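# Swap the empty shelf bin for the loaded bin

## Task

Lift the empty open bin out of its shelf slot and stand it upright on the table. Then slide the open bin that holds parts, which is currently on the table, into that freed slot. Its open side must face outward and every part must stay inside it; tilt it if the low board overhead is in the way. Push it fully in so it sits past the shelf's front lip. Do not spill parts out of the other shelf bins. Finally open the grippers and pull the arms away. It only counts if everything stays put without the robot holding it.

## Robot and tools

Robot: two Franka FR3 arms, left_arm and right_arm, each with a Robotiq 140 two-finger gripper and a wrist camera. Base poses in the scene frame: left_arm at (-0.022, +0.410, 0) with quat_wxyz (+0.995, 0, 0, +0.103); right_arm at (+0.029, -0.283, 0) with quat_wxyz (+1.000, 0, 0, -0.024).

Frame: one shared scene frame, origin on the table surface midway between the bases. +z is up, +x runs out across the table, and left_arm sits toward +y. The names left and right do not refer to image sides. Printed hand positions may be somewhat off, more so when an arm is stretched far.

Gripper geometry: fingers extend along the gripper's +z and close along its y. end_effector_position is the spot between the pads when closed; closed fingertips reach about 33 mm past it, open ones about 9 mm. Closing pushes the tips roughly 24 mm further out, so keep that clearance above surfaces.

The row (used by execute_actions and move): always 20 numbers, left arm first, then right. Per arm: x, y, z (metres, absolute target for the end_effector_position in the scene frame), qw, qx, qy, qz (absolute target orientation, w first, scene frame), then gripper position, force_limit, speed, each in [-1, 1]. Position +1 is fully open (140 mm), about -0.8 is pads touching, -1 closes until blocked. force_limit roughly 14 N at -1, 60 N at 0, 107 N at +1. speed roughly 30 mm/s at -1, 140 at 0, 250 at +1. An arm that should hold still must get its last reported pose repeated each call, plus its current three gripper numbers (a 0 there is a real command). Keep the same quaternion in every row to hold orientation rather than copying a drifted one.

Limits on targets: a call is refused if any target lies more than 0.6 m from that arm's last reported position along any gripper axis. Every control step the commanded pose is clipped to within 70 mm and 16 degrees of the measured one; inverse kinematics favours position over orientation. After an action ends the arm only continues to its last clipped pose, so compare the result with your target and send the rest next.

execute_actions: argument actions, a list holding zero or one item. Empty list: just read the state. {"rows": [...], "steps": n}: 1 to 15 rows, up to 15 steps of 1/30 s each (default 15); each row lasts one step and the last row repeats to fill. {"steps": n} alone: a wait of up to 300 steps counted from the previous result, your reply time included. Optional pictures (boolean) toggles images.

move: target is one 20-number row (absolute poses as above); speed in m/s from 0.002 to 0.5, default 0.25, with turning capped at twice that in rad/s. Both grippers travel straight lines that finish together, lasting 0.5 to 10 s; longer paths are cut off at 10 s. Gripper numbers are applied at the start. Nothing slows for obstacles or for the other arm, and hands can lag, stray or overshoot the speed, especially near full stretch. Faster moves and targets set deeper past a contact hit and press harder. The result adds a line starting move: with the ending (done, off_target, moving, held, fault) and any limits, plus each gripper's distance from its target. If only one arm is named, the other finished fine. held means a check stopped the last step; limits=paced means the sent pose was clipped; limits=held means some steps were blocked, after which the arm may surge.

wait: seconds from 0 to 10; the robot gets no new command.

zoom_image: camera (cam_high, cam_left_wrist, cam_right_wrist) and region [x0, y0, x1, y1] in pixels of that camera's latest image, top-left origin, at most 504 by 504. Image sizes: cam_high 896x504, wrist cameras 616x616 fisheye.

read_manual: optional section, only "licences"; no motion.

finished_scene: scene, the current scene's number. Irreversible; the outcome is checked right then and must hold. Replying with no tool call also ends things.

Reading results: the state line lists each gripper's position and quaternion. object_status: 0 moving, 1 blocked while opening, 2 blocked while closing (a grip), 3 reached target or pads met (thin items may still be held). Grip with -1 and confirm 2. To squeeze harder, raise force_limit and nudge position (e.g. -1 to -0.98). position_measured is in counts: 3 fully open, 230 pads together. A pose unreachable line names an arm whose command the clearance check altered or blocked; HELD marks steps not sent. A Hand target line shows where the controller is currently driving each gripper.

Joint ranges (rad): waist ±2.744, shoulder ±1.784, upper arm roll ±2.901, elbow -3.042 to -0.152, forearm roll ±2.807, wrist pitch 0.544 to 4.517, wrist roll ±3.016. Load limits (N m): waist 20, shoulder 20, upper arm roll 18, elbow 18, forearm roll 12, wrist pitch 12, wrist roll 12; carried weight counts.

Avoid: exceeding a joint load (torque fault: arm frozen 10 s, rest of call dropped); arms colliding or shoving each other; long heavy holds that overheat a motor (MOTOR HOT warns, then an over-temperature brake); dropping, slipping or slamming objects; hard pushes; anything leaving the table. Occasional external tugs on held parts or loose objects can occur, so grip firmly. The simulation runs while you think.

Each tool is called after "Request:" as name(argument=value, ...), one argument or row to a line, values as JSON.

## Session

Request:
execute_actions(
  actions=[],
)

Scene clock: 0.00 s of 8100.00 s.
left_arm: end_effector_position=(+0.2233, +0.7422, +0.3519) position_measured=3 object_status=3 end_effector_quat_wxyz=(+0.254, +0.734, +0.389, +0.496) | right_arm: end_effector_position=(+0.5741, -0.2927, +0.4110) position_measured=3 object_status=3 end_effector_quat_wxyz=(+0.001, +0.920, -0.391, -0.010)
Joint positions: left_arm=[ 1.19  -0.651  0.251 -2.741 -1.089  1.825 -0.489] | right_arm=[ 0.009 -0.011  0.017 -1.585  0.006  1.554 -0.79 ]
Joint velocities: left_arm=[-0.     0.001  0.001 -0.    -0.001  0.001 -0.001] | right_arm=[ 0.001  0.001 -0.002 -0.001 -0.001 -0.001  0.001]
Hand target (left_arm): +0.223, +0.742, +0.352; +0.254, +0.734, +0.389, +0.496
Hand target (right_arm): +0.574, -0.293, +0.411; +0.001, +0.920, -0.391, -0.010
camera_calibration (this result's frames):
cam_left_wrist: T_world_to_cam=[[0.302519, -0.485674, 0.820124, -0.00866981], [-0.497535, -0.814377, -0.298745, 0.826351], [0.812983, -0.317665, -0.488005, 0.41151], [0, 0, 0, 1]] pos_world=[0.0792116, 0.799473, 0.454797]

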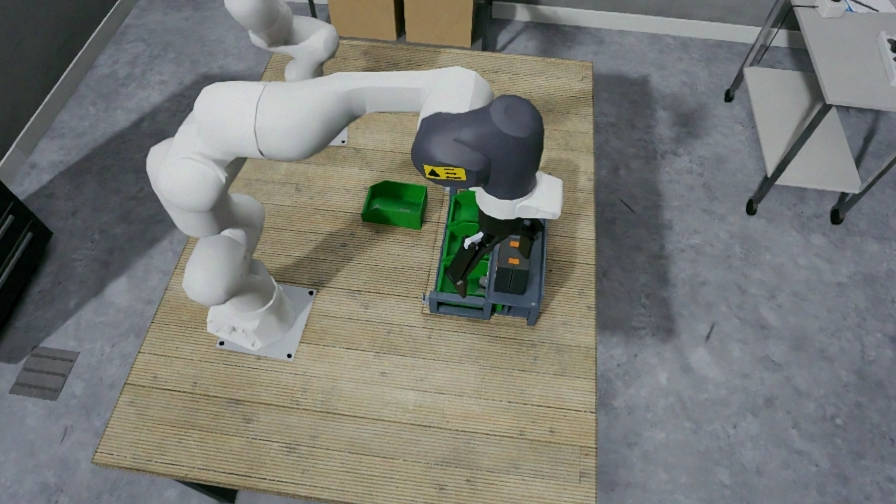

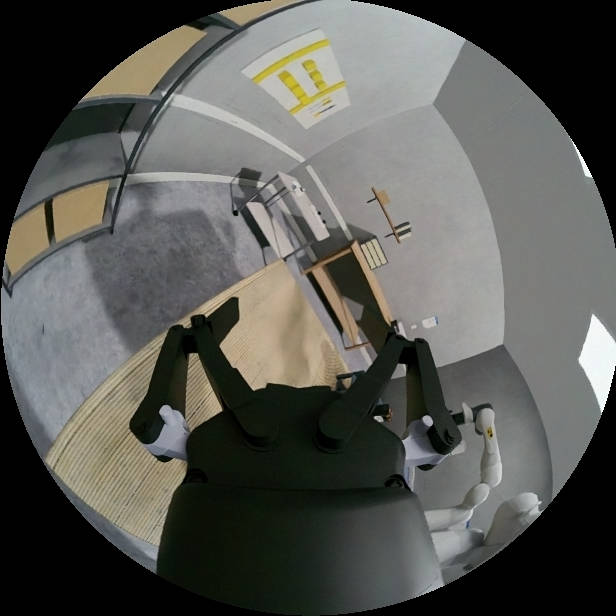

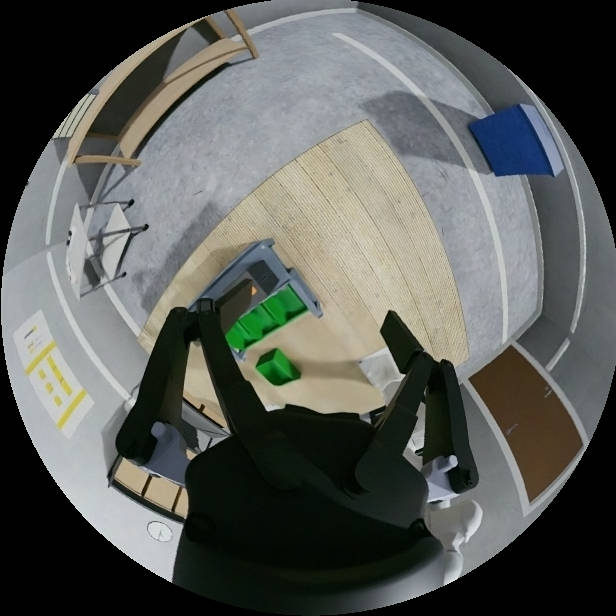

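Moving the right arm aside for a clear view of the shelf.

Request:
move(
  target=[0.2233,0.7422,0.3519,0.254,0.734,0.389,0.496,1,0,0,0.36,-0.25,0.33,0,0.707,-0.707,0,-0.6,0,0],
)

Request:
zoom_image(
  camera="cam_high",
  region=[340,150,580,340],
)

Scene clock: 3.20 s of 8100.00 s.
left_arm: end_effector_position=(+0.2233, +0.7422, +0.3519) position_measured=3 object_status=3 end_effector_quat_wxyz=(+0.254, +0.734, +0.389, +0.496) | right_arm: end_effector_position=(+0.3599, -0.2586, +0.3260) position_measured=205 object_status=3 end_effector_quat_wxyz=(+0.006, +0.709, -0.705, +0.004)
Joint positions: left_arm=[ 1.19  -0.651  0.251 -2.741 -1.089  1.825 -0.489] | right_arm=[-0.211 -0.752  0.254 -2.45   0.16   1.71  -0.1  ]
Joint velocities: left_arm=[ 0.001 -0.001  0.     0.    -0.001 -0.001 -0.001] | right_arm=[-0.003 -0.002  0.004 -0.001  0.005 -0.001  0.025]
Hand target (left_arm): +0.223, +0.742, +0.352; +0.254, +0.734, +0.389, +0.496
Hand target (right_arm): +0.359, -0.258, +0.326; +0.005, +0.704, -0.710, +0.003
Off the commanded pose (left_arm): 0.000 m, 0 deg.
Off the commanded pose (right_arm): 0.009 m, 1 deg.
move: off_target (right_arm)
camera_calibration (this result's frames):
cam_left_wrist: T_world_to_cam=[[0.302519, -0.485674, 0.820124, -0.00866983], [-0.497536, -0.814377, -0.298745, 0.826351], [0.812982, -0.317665, -0.488005, 0.41151], [0, 0, 0, 1]] pos_world=[0.0792116, 0.799473, 0.454797]
cam_right_wrist: T_world_to_cam=[[-0.973126, -0.222755, -0.0583599, 0.322812], [-0.227202, 0.88755, 0.400792, 0.184088], [-0.037481, 0.403281, -0.914308, 0.586419], [0, 0, 0, 1]] pos_world=[0.377941, -0.327971, 0.481226]

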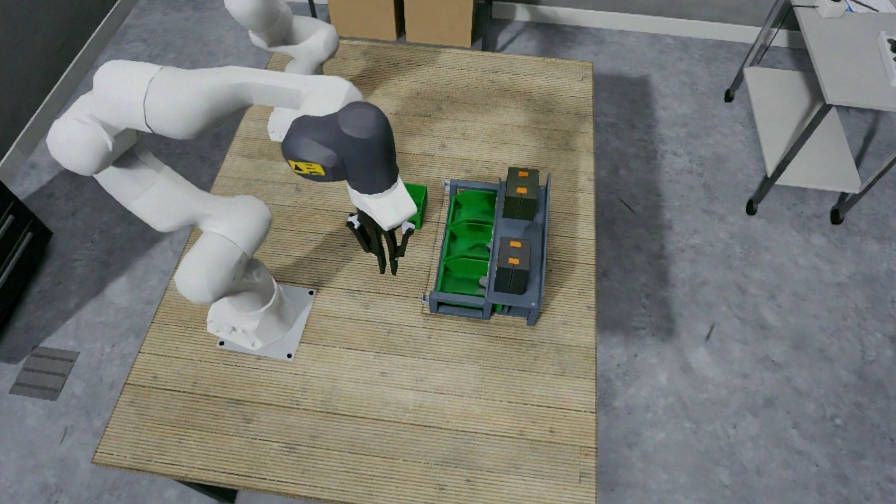

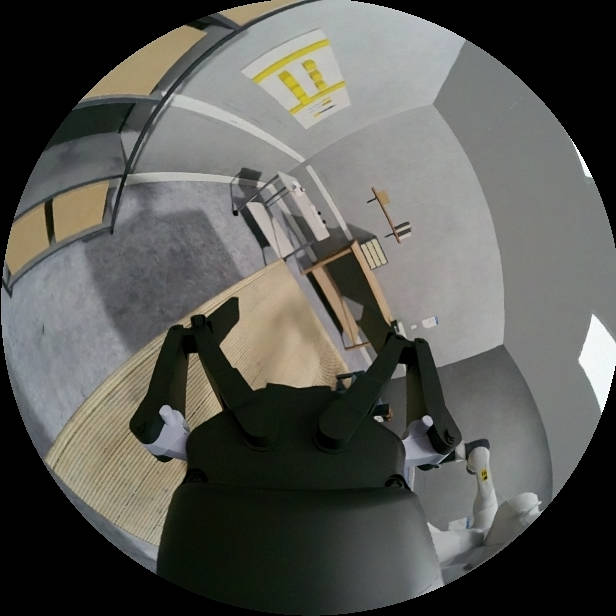

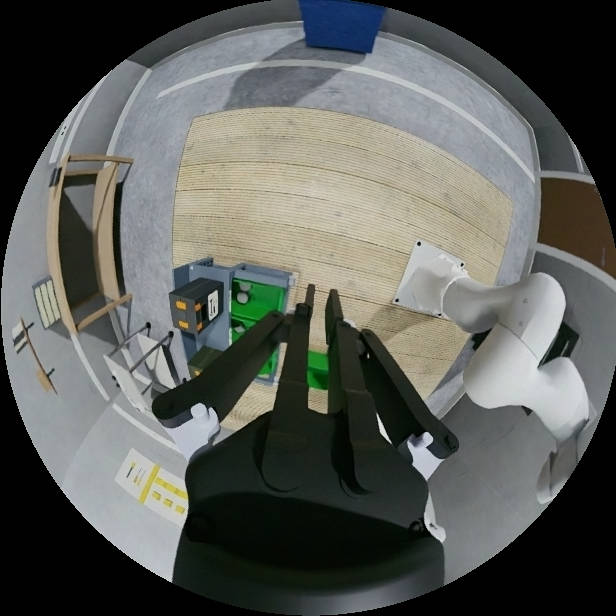

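Region (340, 150, 580, 340) of cam_high's 896x504 image, scaled by 2.100, with more detail than that image has; it fills the top 399 rows of this view, and the rest is white.

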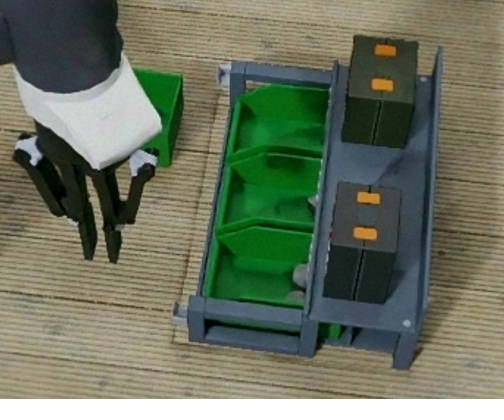

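Request:
move(
  target=[0.2233,0.7422,0.3519,0.254,0.734,0.389,0.496,1,0,0,0.457,0.062,0.15,0,0.707,-0.707,0,-0.6,0,0],
)

Request:
zoom_image(
  camera="cam_right_wrist",
  region=[130,130,480,420],
)

Request:
zoom_image(
  camera="cam_high",
  region=[340,150,580,340],
)

Scene clock: 8.80 s of 8100.00 s.
left_arm: end_effector_position=(+0.2233, +0.7422, +0.3519) position_measured=3 object_status=3 end_effector_quat_wxyz=(+0.254, +0.734, +0.389, +0.496) | right_arm: end_effector_position=(+0.4501, +0.0582, +0.1532) position_measured=205 object_status=3 end_effector_quat_wxyz=(-0.001, +0.712, -0.702, +0.007)
Joint positions: left_arm=[ 1.19  -0.651  0.251 -2.741 -1.089  1.825 -0.489] | right_arm=[-0.22   0.097  0.967 -2.18  -0.118  2.235  0.755]
Joint velocities: left_arm=[ 0.    -0.002 -0.001  0.001 -0.001  0.     0.   ] | right_arm=[ 0.002  0.001 -0.     0.002 -0.003 -0.003  0.031]
Hand target (left_arm): +0.223, +0.742, +0.352; +0.254, +0.734, +0.389, +0.496
Hand target (right_arm): +0.449, +0.058, +0.153; +0.002, +0.709, -0.705, +0.007
Off the commanded pose (left_arm): 0.000 m, 0 deg.
Off the commanded pose (right_arm): 0.008 m, 1 deg.
move: off_target (right_arm)
camera_calibration (this result's frames):
cam_left_wrist: T_world_to_cam=[[0.302519, -0.485674, 0.820124, -0.00866963], [-0.497535, -0.814377, -0.298745, 0.826352], [0.812983, -0.317664, -0.488005, 0.41151], [0, 0, 0, 1]] pos_world=[0.0792115, 0.799473, 0.454797]
cam_right_wrist: T_world_to_cam=[[-0.970055, -0.231775, -0.0726146, 0.472407], [-0.241116, 0.882943, 0.402834, -0.00103127], [-0.0292524, 0.408279, -0.912388, 0.299714], [0, 0, 0, 1]] pos_world=[0.466779, -0.0119641, 0.308175]

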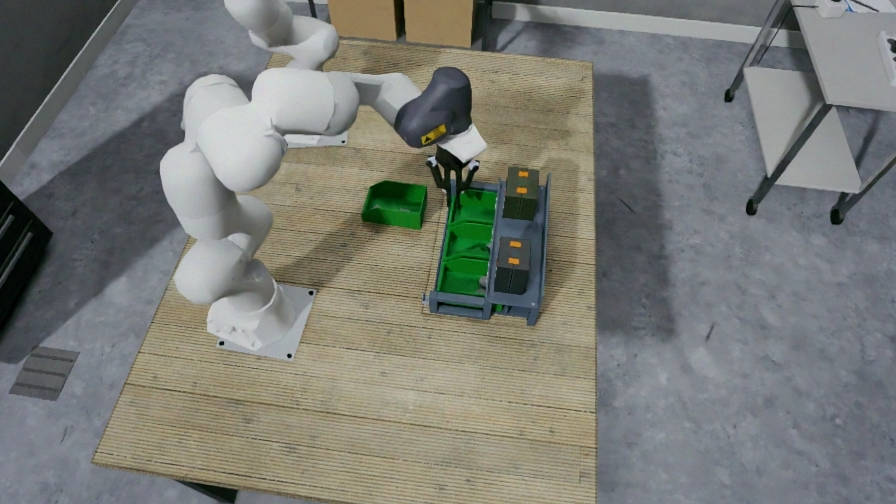

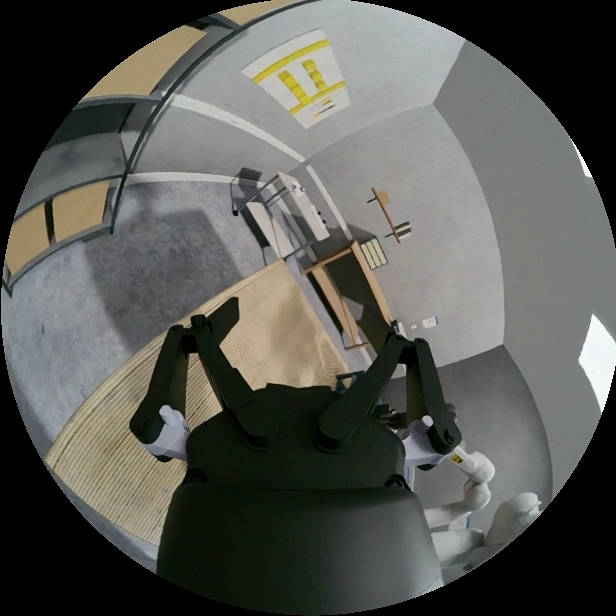

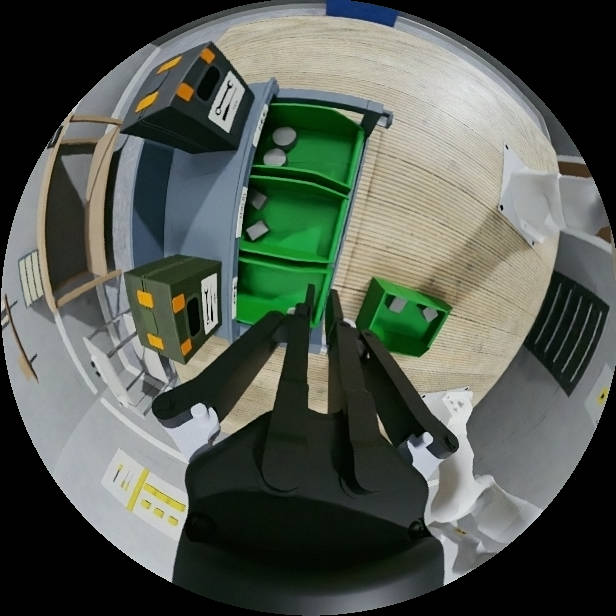

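Region (130, 130, 480, 420) of cam_right_wrist's 616x616 image, scaled by 1.440, with more detail than that image has; it fills the top 418 rows of this view, and the rest is white.

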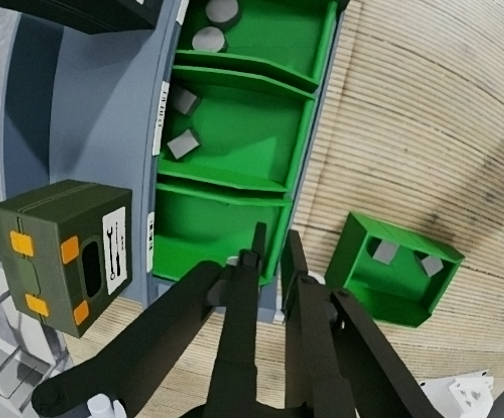

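Region (340, 150, 580, 340) of cam_high's 896x504 image, scaled by 2.100, with more detail than that image has; it fills the top 399 rows of this view, and the rest is white.

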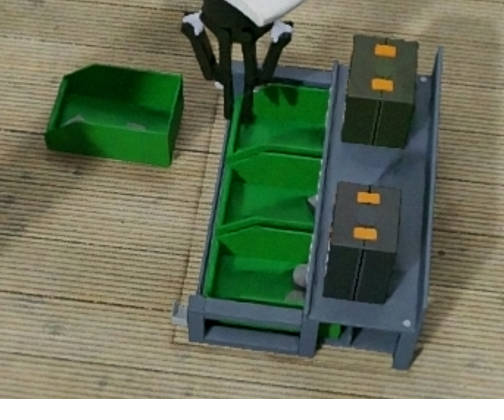

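Request:
move(
  target=[0.2233,0.7422,0.3519,0.254,0.734,0.389,0.496,1,0,0,0.452,0.078,0.105,0,0.707,-0.707,0,-0.6,0,0],
  speed=0.1,
)

Request:
zoom_image(
  camera="cam_right_wrist",
  region=[180,160,430,400],
)

Request:
zoom_image(
  camera="cam_high",
  region=[400,140,560,260],
)

Scene clock: 11.90 s of 8100.00 s.
left_arm: end_effector_position=(+0.2233, +0.7422, +0.3519) position_measured=3 object_status=3 end_effector_quat_wxyz=(+0.254, +0.734, +0.389, +0.496) | right_arm: end_effector_position=(+0.4505, +0.0766, +0.1065) position_measured=205 object_status=3 end_effector_quat_wxyz=(+0.001, +0.711, -0.703, -0.001)
Joint positions: left_arm=[ 1.19  -0.651  0.251 -2.741 -1.089  1.825 -0.489] | right_arm=[-0.114  0.255  0.889 -2.167 -0.266  2.309  0.881]
Joint velocities: left_arm=[-0.001 -0.     0.001 -0.001  0.    -0.001 -0.   ] | right_arm=[ 0.011  0.001 -0.013 -0.     0.     0.005  0.03 ]
Hand target (left_arm): +0.223, +0.742, +0.352; +0.254, +0.734, +0.389, +0.496
Hand target (right_arm): +0.452, +0.078, +0.107; -0.001, +0.707, -0.707, -0.000
Off the commanded pose (left_arm): 0.000 m, 0 deg.
Off the commanded pose (right_arm): 0.002 m, 1 deg.
move: done
camera_calibration (this result's frames):
cam_left_wrist: T_world_to_cam=[[0.302519, -0.485674, 0.820124, -0.00866971], [-0.497535, -0.814377, -0.298745, 0.826351], [0.812983, -0.317665, -0.488005, 0.41151], [0, 0, 0, 1]] pos_world=[0.0792115, 0.799473, 0.454797]
cam_right_wrist: T_world_to_cam=[[-0.971899, -0.227143, -0.0617948, 0.473052], [-0.232095, 0.880824, 0.412651, -0.00334828], [-0.0393003, 0.415397, -0.908791, 0.253202], [0, 0, 0, 1]] pos_world=[0.468932, 0.00522005, 0.260722]

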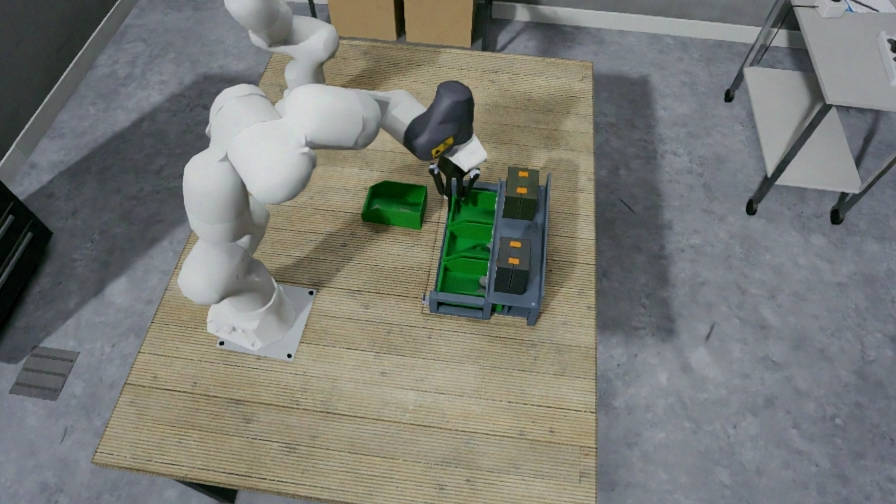

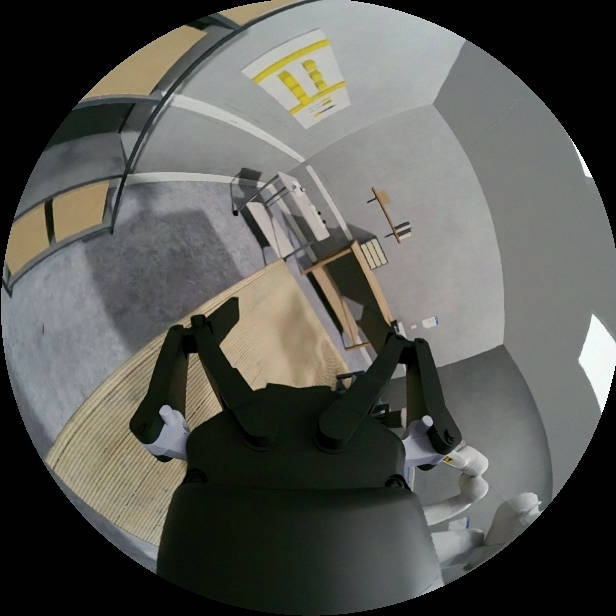

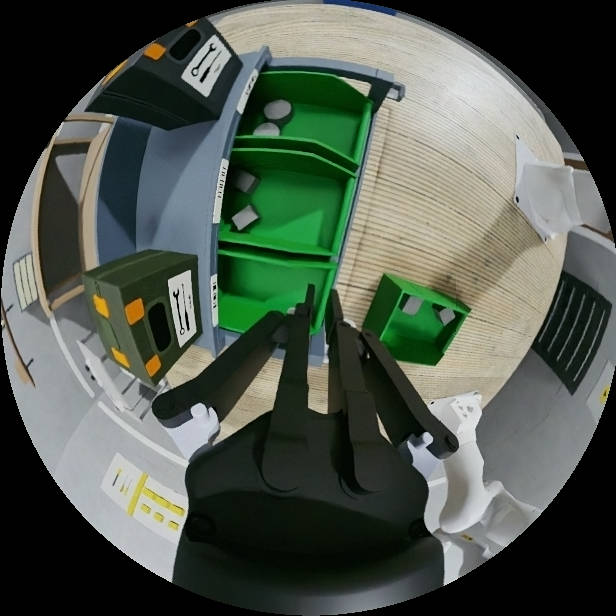

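Region (180, 160, 430, 400) of cam_right_wrist's 616x616 image, scaled by 2.016, with more detail than that image has; it fills the top 484 rows of this view, and the rest is white.

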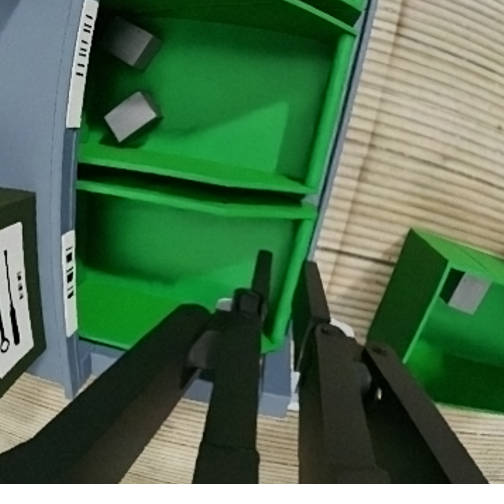

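Region (400, 140, 560, 260) of cam_high's 896x504 image, scaled by 3.150, with more detail than that image has; it fills the top 378 rows of this view, and the rest is white.

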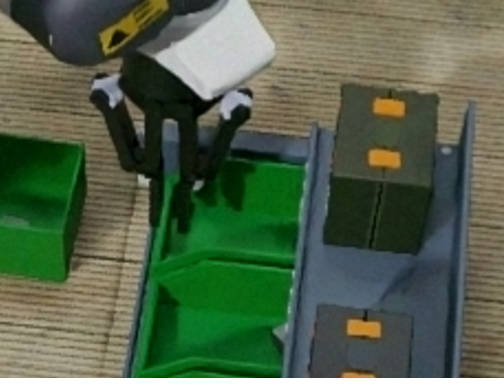

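Request:
move(
  target=[0.2233,0.7422,0.3519,0.254,0.734,0.389,0.496,1,0,0,0.449,0.089,0.066,0,0.707,-0.707,0,-0.6,0,0],
  speed=0.04,
)

Request:
zoom_image(
  camera="cam_right_wrist",
  region=[180,160,430,400],
)

Scene clock: 14.43 s of 8100.00 s.
left_arm: end_effector_position=(+0.2233, +0.7422, +0.3519) position_measured=3 object_status=3 end_effector_quat_wxyz=(+0.254, +0.734, +0.389, +0.496) | right_arm: end_effector_position=(+0.4475, +0.0870, +0.0670) position_measured=205 object_status=3 end_effector_quat_wxyz=(+0.002, +0.710, -0.704, -0.001)
Joint positions: left_arm=[ 1.19  -0.651  0.251 -2.741 -1.089  1.825 -0.489] | right_arm=[-0.017  0.349  0.802 -2.164 -0.361  2.374  0.964]
Joint velocities: left_arm=[ 0.    -0.     0.001  0.001  0.001  0.001 -0.   ] | right_arm=[ 0.019  0.    -0.016  0.002 -0.001  0.013  0.024]
Hand target (left_arm): +0.223, +0.742, +0.352; +0.254, +0.734, +0.389, +0.496
Hand target (right_arm): +0.449, +0.089, +0.067; -0.001, +0.707, -0.707, -0.000
Off the commanded pose (left_arm): 0.000 m, 0 deg.
Off the commanded pose (right_arm): 0.003 m, 1 deg.
move: done
camera_calibration (this result's frames):
cam_left_wrist: T_world_to_cam=[[0.302519, -0.485674, 0.820124, -0.00866967], [-0.497535, -0.814377, -0.298745, 0.826351], [0.812983, -0.317665, -0.488005, 0.41151], [0, 0, 0, 1]] pos_world=[0.0792116, 0.799473, 0.454797]
cam_right_wrist: T_world_to_cam=[[-0.972587, -0.224693, -0.0598913, 0.47001], [-0.229145, 0.882225, 0.411305, 0.00171597], [-0.0395796, 0.413753, -0.909528, 0.213225], [0, 0, 0, 1]] pos_world=[0.465958, 0.0158715, 0.221378]

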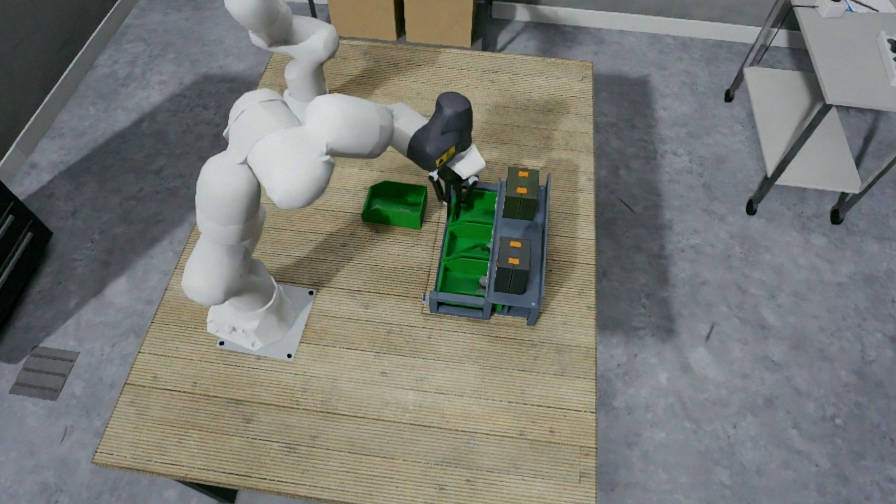

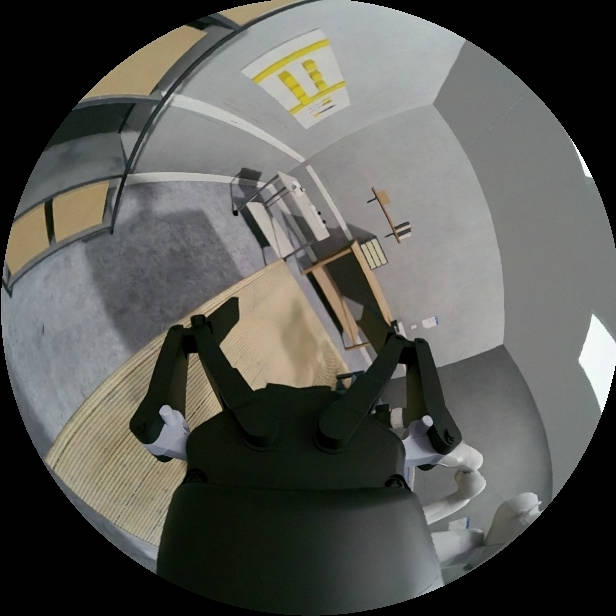

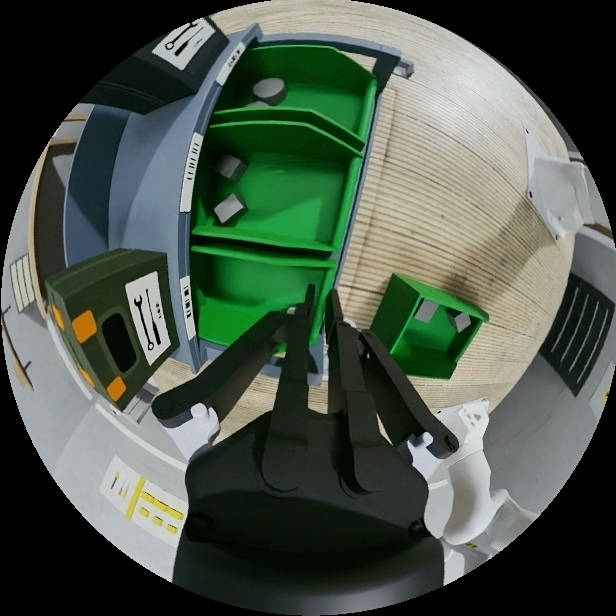

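Region (180, 160, 430, 400) of cam_right_wrist's 616x616 image, scaled by 2.016, with more detail than that image has; it fills the top 484 rows of this view, and the rest is white.

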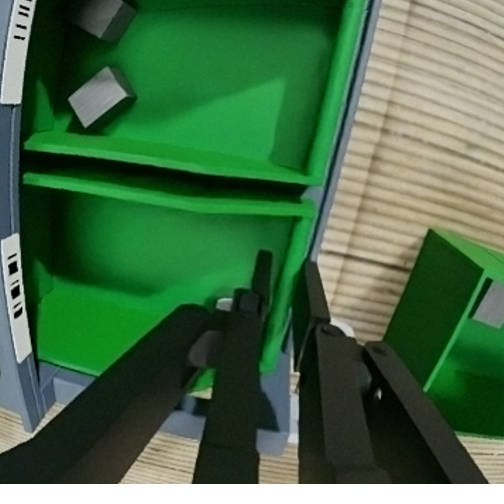

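Request:
move(
  target=[0.2233,0.7422,0.3519,0.254,0.734,0.389,0.496,1,0,0,0.449,0.088,0.057,0,0.707,-0.707,0,-0.6,0,0],
  speed=0.03,
)

Request:
move(
  target=[0.2233,0.7422,0.3519,0.254,0.734,0.389,0.496,1,0,0,0.449,0.088,0.057,0,0.707,-0.707,0,-1,1,-0.5],
)

Request:
move(
  target=[0.2233,0.7422,0.3519,0.254,0.734,0.389,0.496,1,0,0,0.447,0.088,0.088,0,0.707,-0.707,0,-1,1,-0.5],
  speed=0.03,
)

Request:
zoom_image(
  camera="cam_high",
  region=[400,140,560,260],
)

Scene clock: 16.40 s of 8100.00 s.
left_arm: end_effector_position=(+0.2233, +0.7422, +0.3519) position_measured=3 object_status=3 end_effector_quat_wxyz=(+0.254, +0.734, +0.389, +0.496) | right_arm: end_effector_position=(+0.4490, +0.0869, +0.0583) position_measured=205 object_status=3 end_effector_quat_wxyz=(+0.001, +0.708, -0.706, -0.000)
Joint positions: left_arm=[ 1.19  -0.651  0.251 -2.741 -1.089  1.825 -0.489] | right_arm=[-0.     0.367  0.781 -2.165 -0.38   2.392  0.981]
Joint velocities: left_arm=[ 0.001  0.     0.     0.     0.001 -0.    -0.001] | right_arm=[ 0.008 -0.    -0.007  0.001 -0.003  0.009  0.008]
Hand target (left_arm): +0.223, +0.742, +0.352; +0.254, +0.734, +0.389, +0.496
Hand target (right_arm): +0.449, +0.088, +0.057; -0.000, +0.707, -0.707, -0.000
Off the commanded pose (left_arm): 0.000 m, 0 deg.
Off the commanded pose (right_arm): 0.002 m, 0 deg.
move: done
camera_calibration (this result's frames):
cam_left_wrist: T_world_to_cam=[[0.302519, -0.485674, 0.820124, -0.00866959], [-0.497535, -0.814377, -0.298745, 0.826351], [0.812983, -0.317665, -0.488005, 0.41151], [0, 0, 0, 1]] pos_world=[0.0792116, 0.799473, 0.454797]
cam_right_wrist: T_world_to_cam=[[-0.973824, -0.218667, -0.0620673, 0.471073], [-0.224569, 0.883303, 0.411514, 0.0035586], [-0.0351602, 0.41468, -0.909288, 0.20331], [0, 0, 0, 1]] pos_world=[0.46669, 0.0155563, 0.212641]

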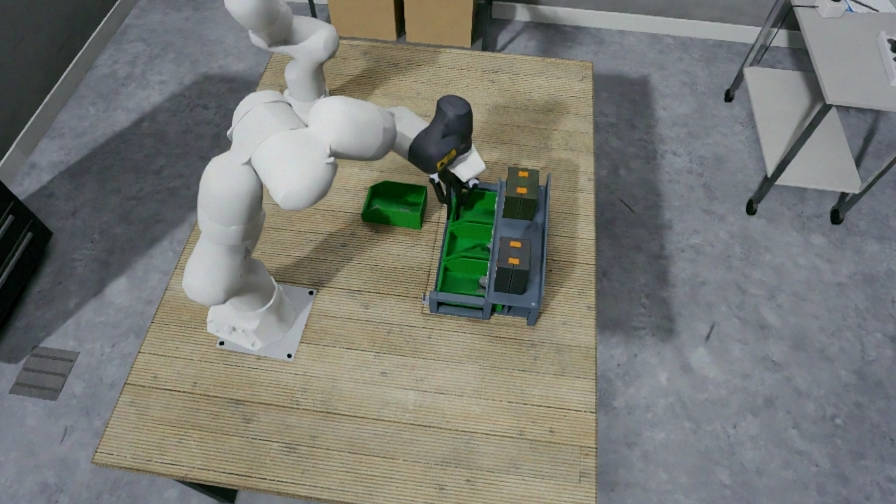

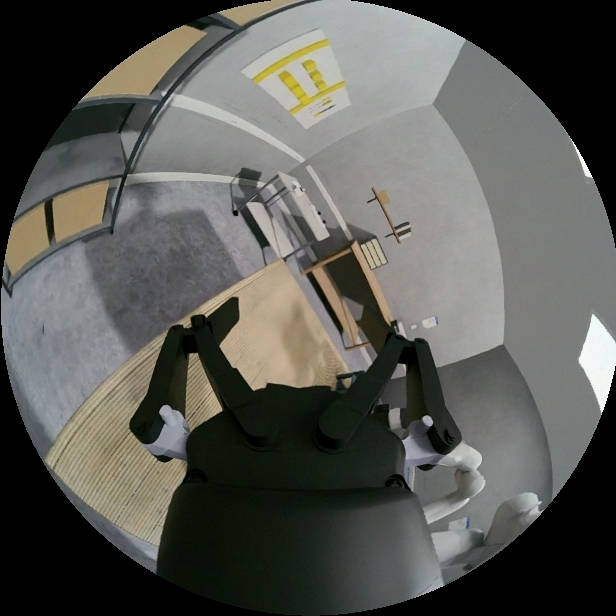

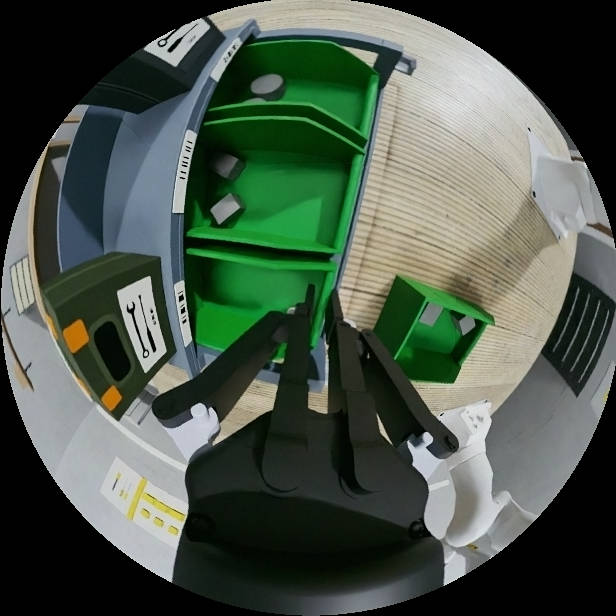

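Scene clock: 17.10 s of 8100.00 s.
left_arm: end_effector_position=(+0.2233, +0.7422, +0.3519) position_measured=3 object_status=3 end_effector_quat_wxyz=(+0.254, +0.734, +0.389, +0.496) | right_arm: end_effector_position=(+0.4495, +0.0874, +0.0585) position_measured=225 object_status=2 end_effector_quat_wxyz=(+0.001, +0.707, -0.707, -0.000)
Joint positions: left_arm=[ 1.19  -0.651  0.251 -2.741 -1.089  1.825 -0.489] | right_arm=[ 0.001  0.367  0.78  -2.165 -0.38   2.394  0.983]
Joint velocities: left_arm=[ 0.001  0.    -0.     0.     0.    -0.001  0.001] | right_arm=[ 0.001  0.    -0.     0.    -0.001 -0.     0.004]
Hand target (left_arm): +0.223, +0.742, +0.352; +0.254, +0.734, +0.389, +0.496
Hand target (right_arm): +0.449, +0.088, +0.057; -0.000, +0.707, -0.707, -0.000
Off the commanded pose (left_arm): 0.000 m, 0 deg.
Off the commanded pose (right_arm): 0.002 m, 0 deg.
move: done
camera_calibration (this result's frames):
cam_left_wrist: T_world_to_cam=[[0.302519, -0.485674, 0.820124, -0.00866962], [-0.497536, -0.814377, -0.298745, 0.826351], [0.812983, -0.317665, -0.488005, 0.41151], [0, 0, 0, 1]] pos_world=[0.0792116, 0.799473, 0.454797]
cam_right_wrist: T_world_to_cam=[[-0.97412, -0.21684, -0.0638074, 0.471747], [-0.22361, 0.883259, 0.412131, 0.00269047], [-0.0330079, 0.415733, -0.908888, 0.202225], [0, 0, 0, 1]] pos_world=[0.466815, 0.0158458, 0.212792]

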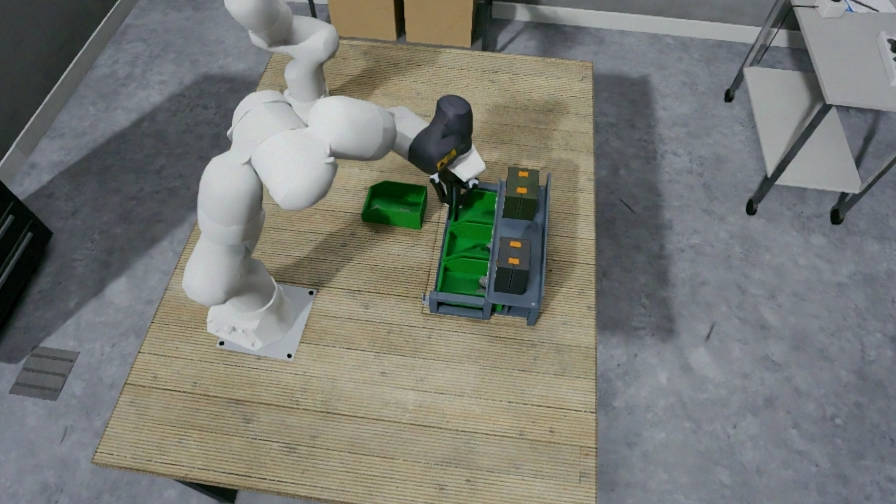

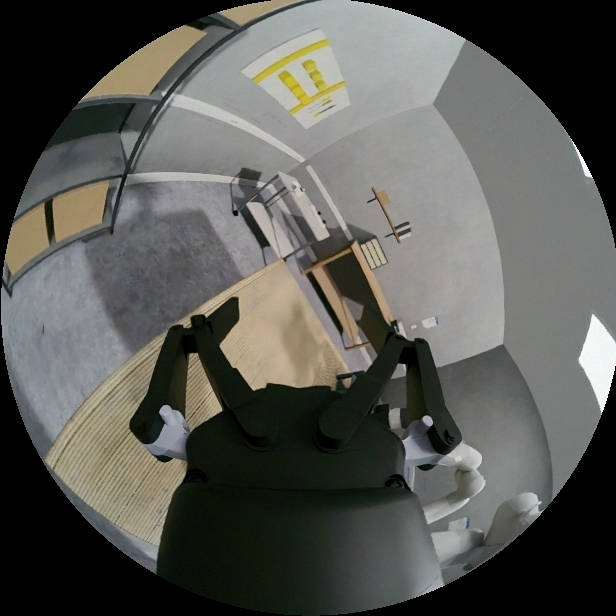

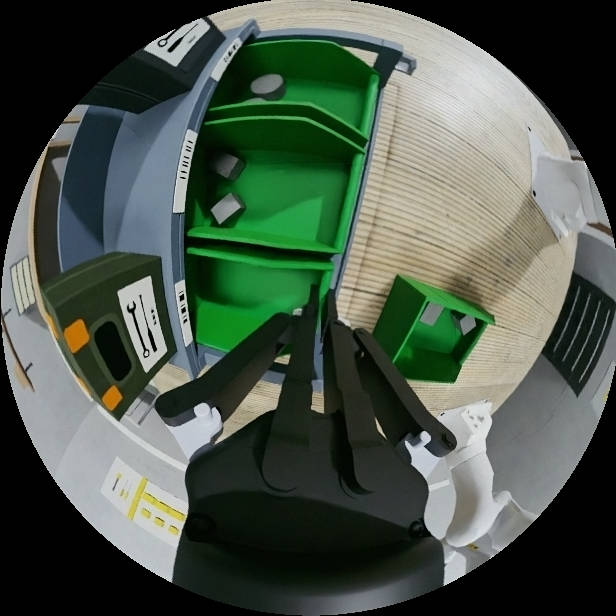

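Scene clock: 18.33 s of 8100.00 s.
left_arm: end_effector_position=(+0.2233, +0.7422, +0.3519) position_measured=3 object_status=3 end_effector_quat_wxyz=(+0.254, +0.734, +0.389, +0.496) | right_arm: end_effector_position=(+0.4445, +0.0875, +0.0837) position_measured=225 object_status=2 end_effector_quat_wxyz=(+0.003, +0.706, -0.708, -0.001)
Joint positions: left_arm=[ 1.19  -0.651  0.251 -2.741 -1.089  1.825 -0.489] | right_arm=[-0.044  0.311  0.836 -2.165 -0.321  2.345  0.953]
Joint velocities: left_arm=[-0.002 -0.001 -0.001  0.001  0.    -0.001  0.   ] | right_arm=[-0.011 -0.001  0.01  -0.001  0.005 -0.011 -0.015]
Hand target (left_arm): +0.223, +0.742, +0.352; +0.254, +0.734, +0.389, +0.496
Hand target (right_arm): +0.447, +0.088, +0.087; +0.001, +0.707, -0.707, +0.000
Off the commanded pose (left_arm): 0.000 m, 0 deg.
Off the commanded pose (right_arm): 0.005 m, 0 deg.
move: off_target (right_arm)
camera_calibration (this result's frames):
cam_left_wrist: T_world_to_cam=[[0.302519, -0.485674, 0.820124, -0.00866965], [-0.497535, -0.814377, -0.298745, 0.826351], [0.812983, -0.317665, -0.488005, 0.41151], [0, 0, 0, 1]] pos_world=[0.0792115, 0.799473, 0.454797]
cam_right_wrist: T_world_to_cam=[[-0.975164, -0.213483, -0.059, 0.468268], [-0.218603, 0.884852, 0.411401, -0.0111816], [-0.0356209, 0.414081, -0.909543, 0.226281], [0, 0, 0, 1]] pos_world=[0.462254, 0.0161627, 0.23804]

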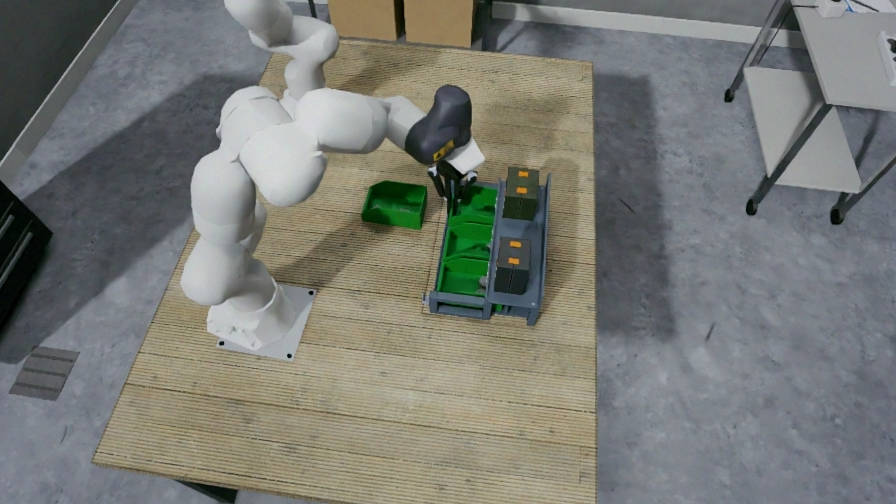

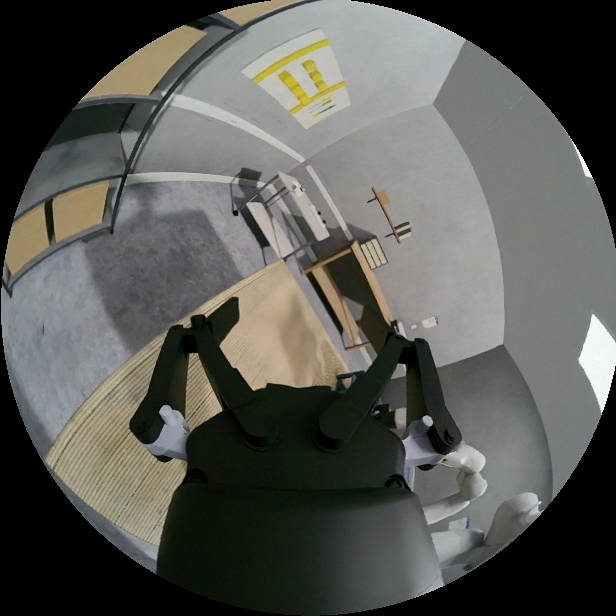

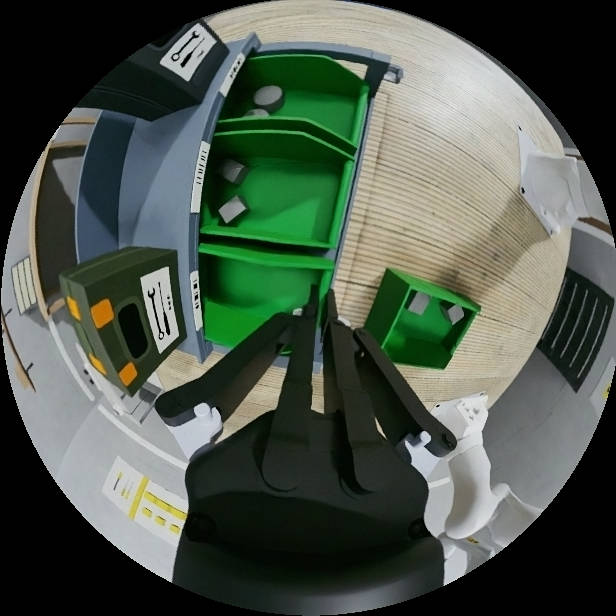

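Region (400, 140, 560, 260) of cam_high's 896x504 image, scaled by 3.150, with more detail than that image has; it fills the top 378 rows of this view, and the rest is white.

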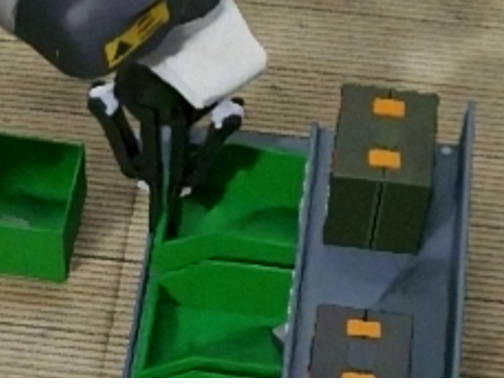

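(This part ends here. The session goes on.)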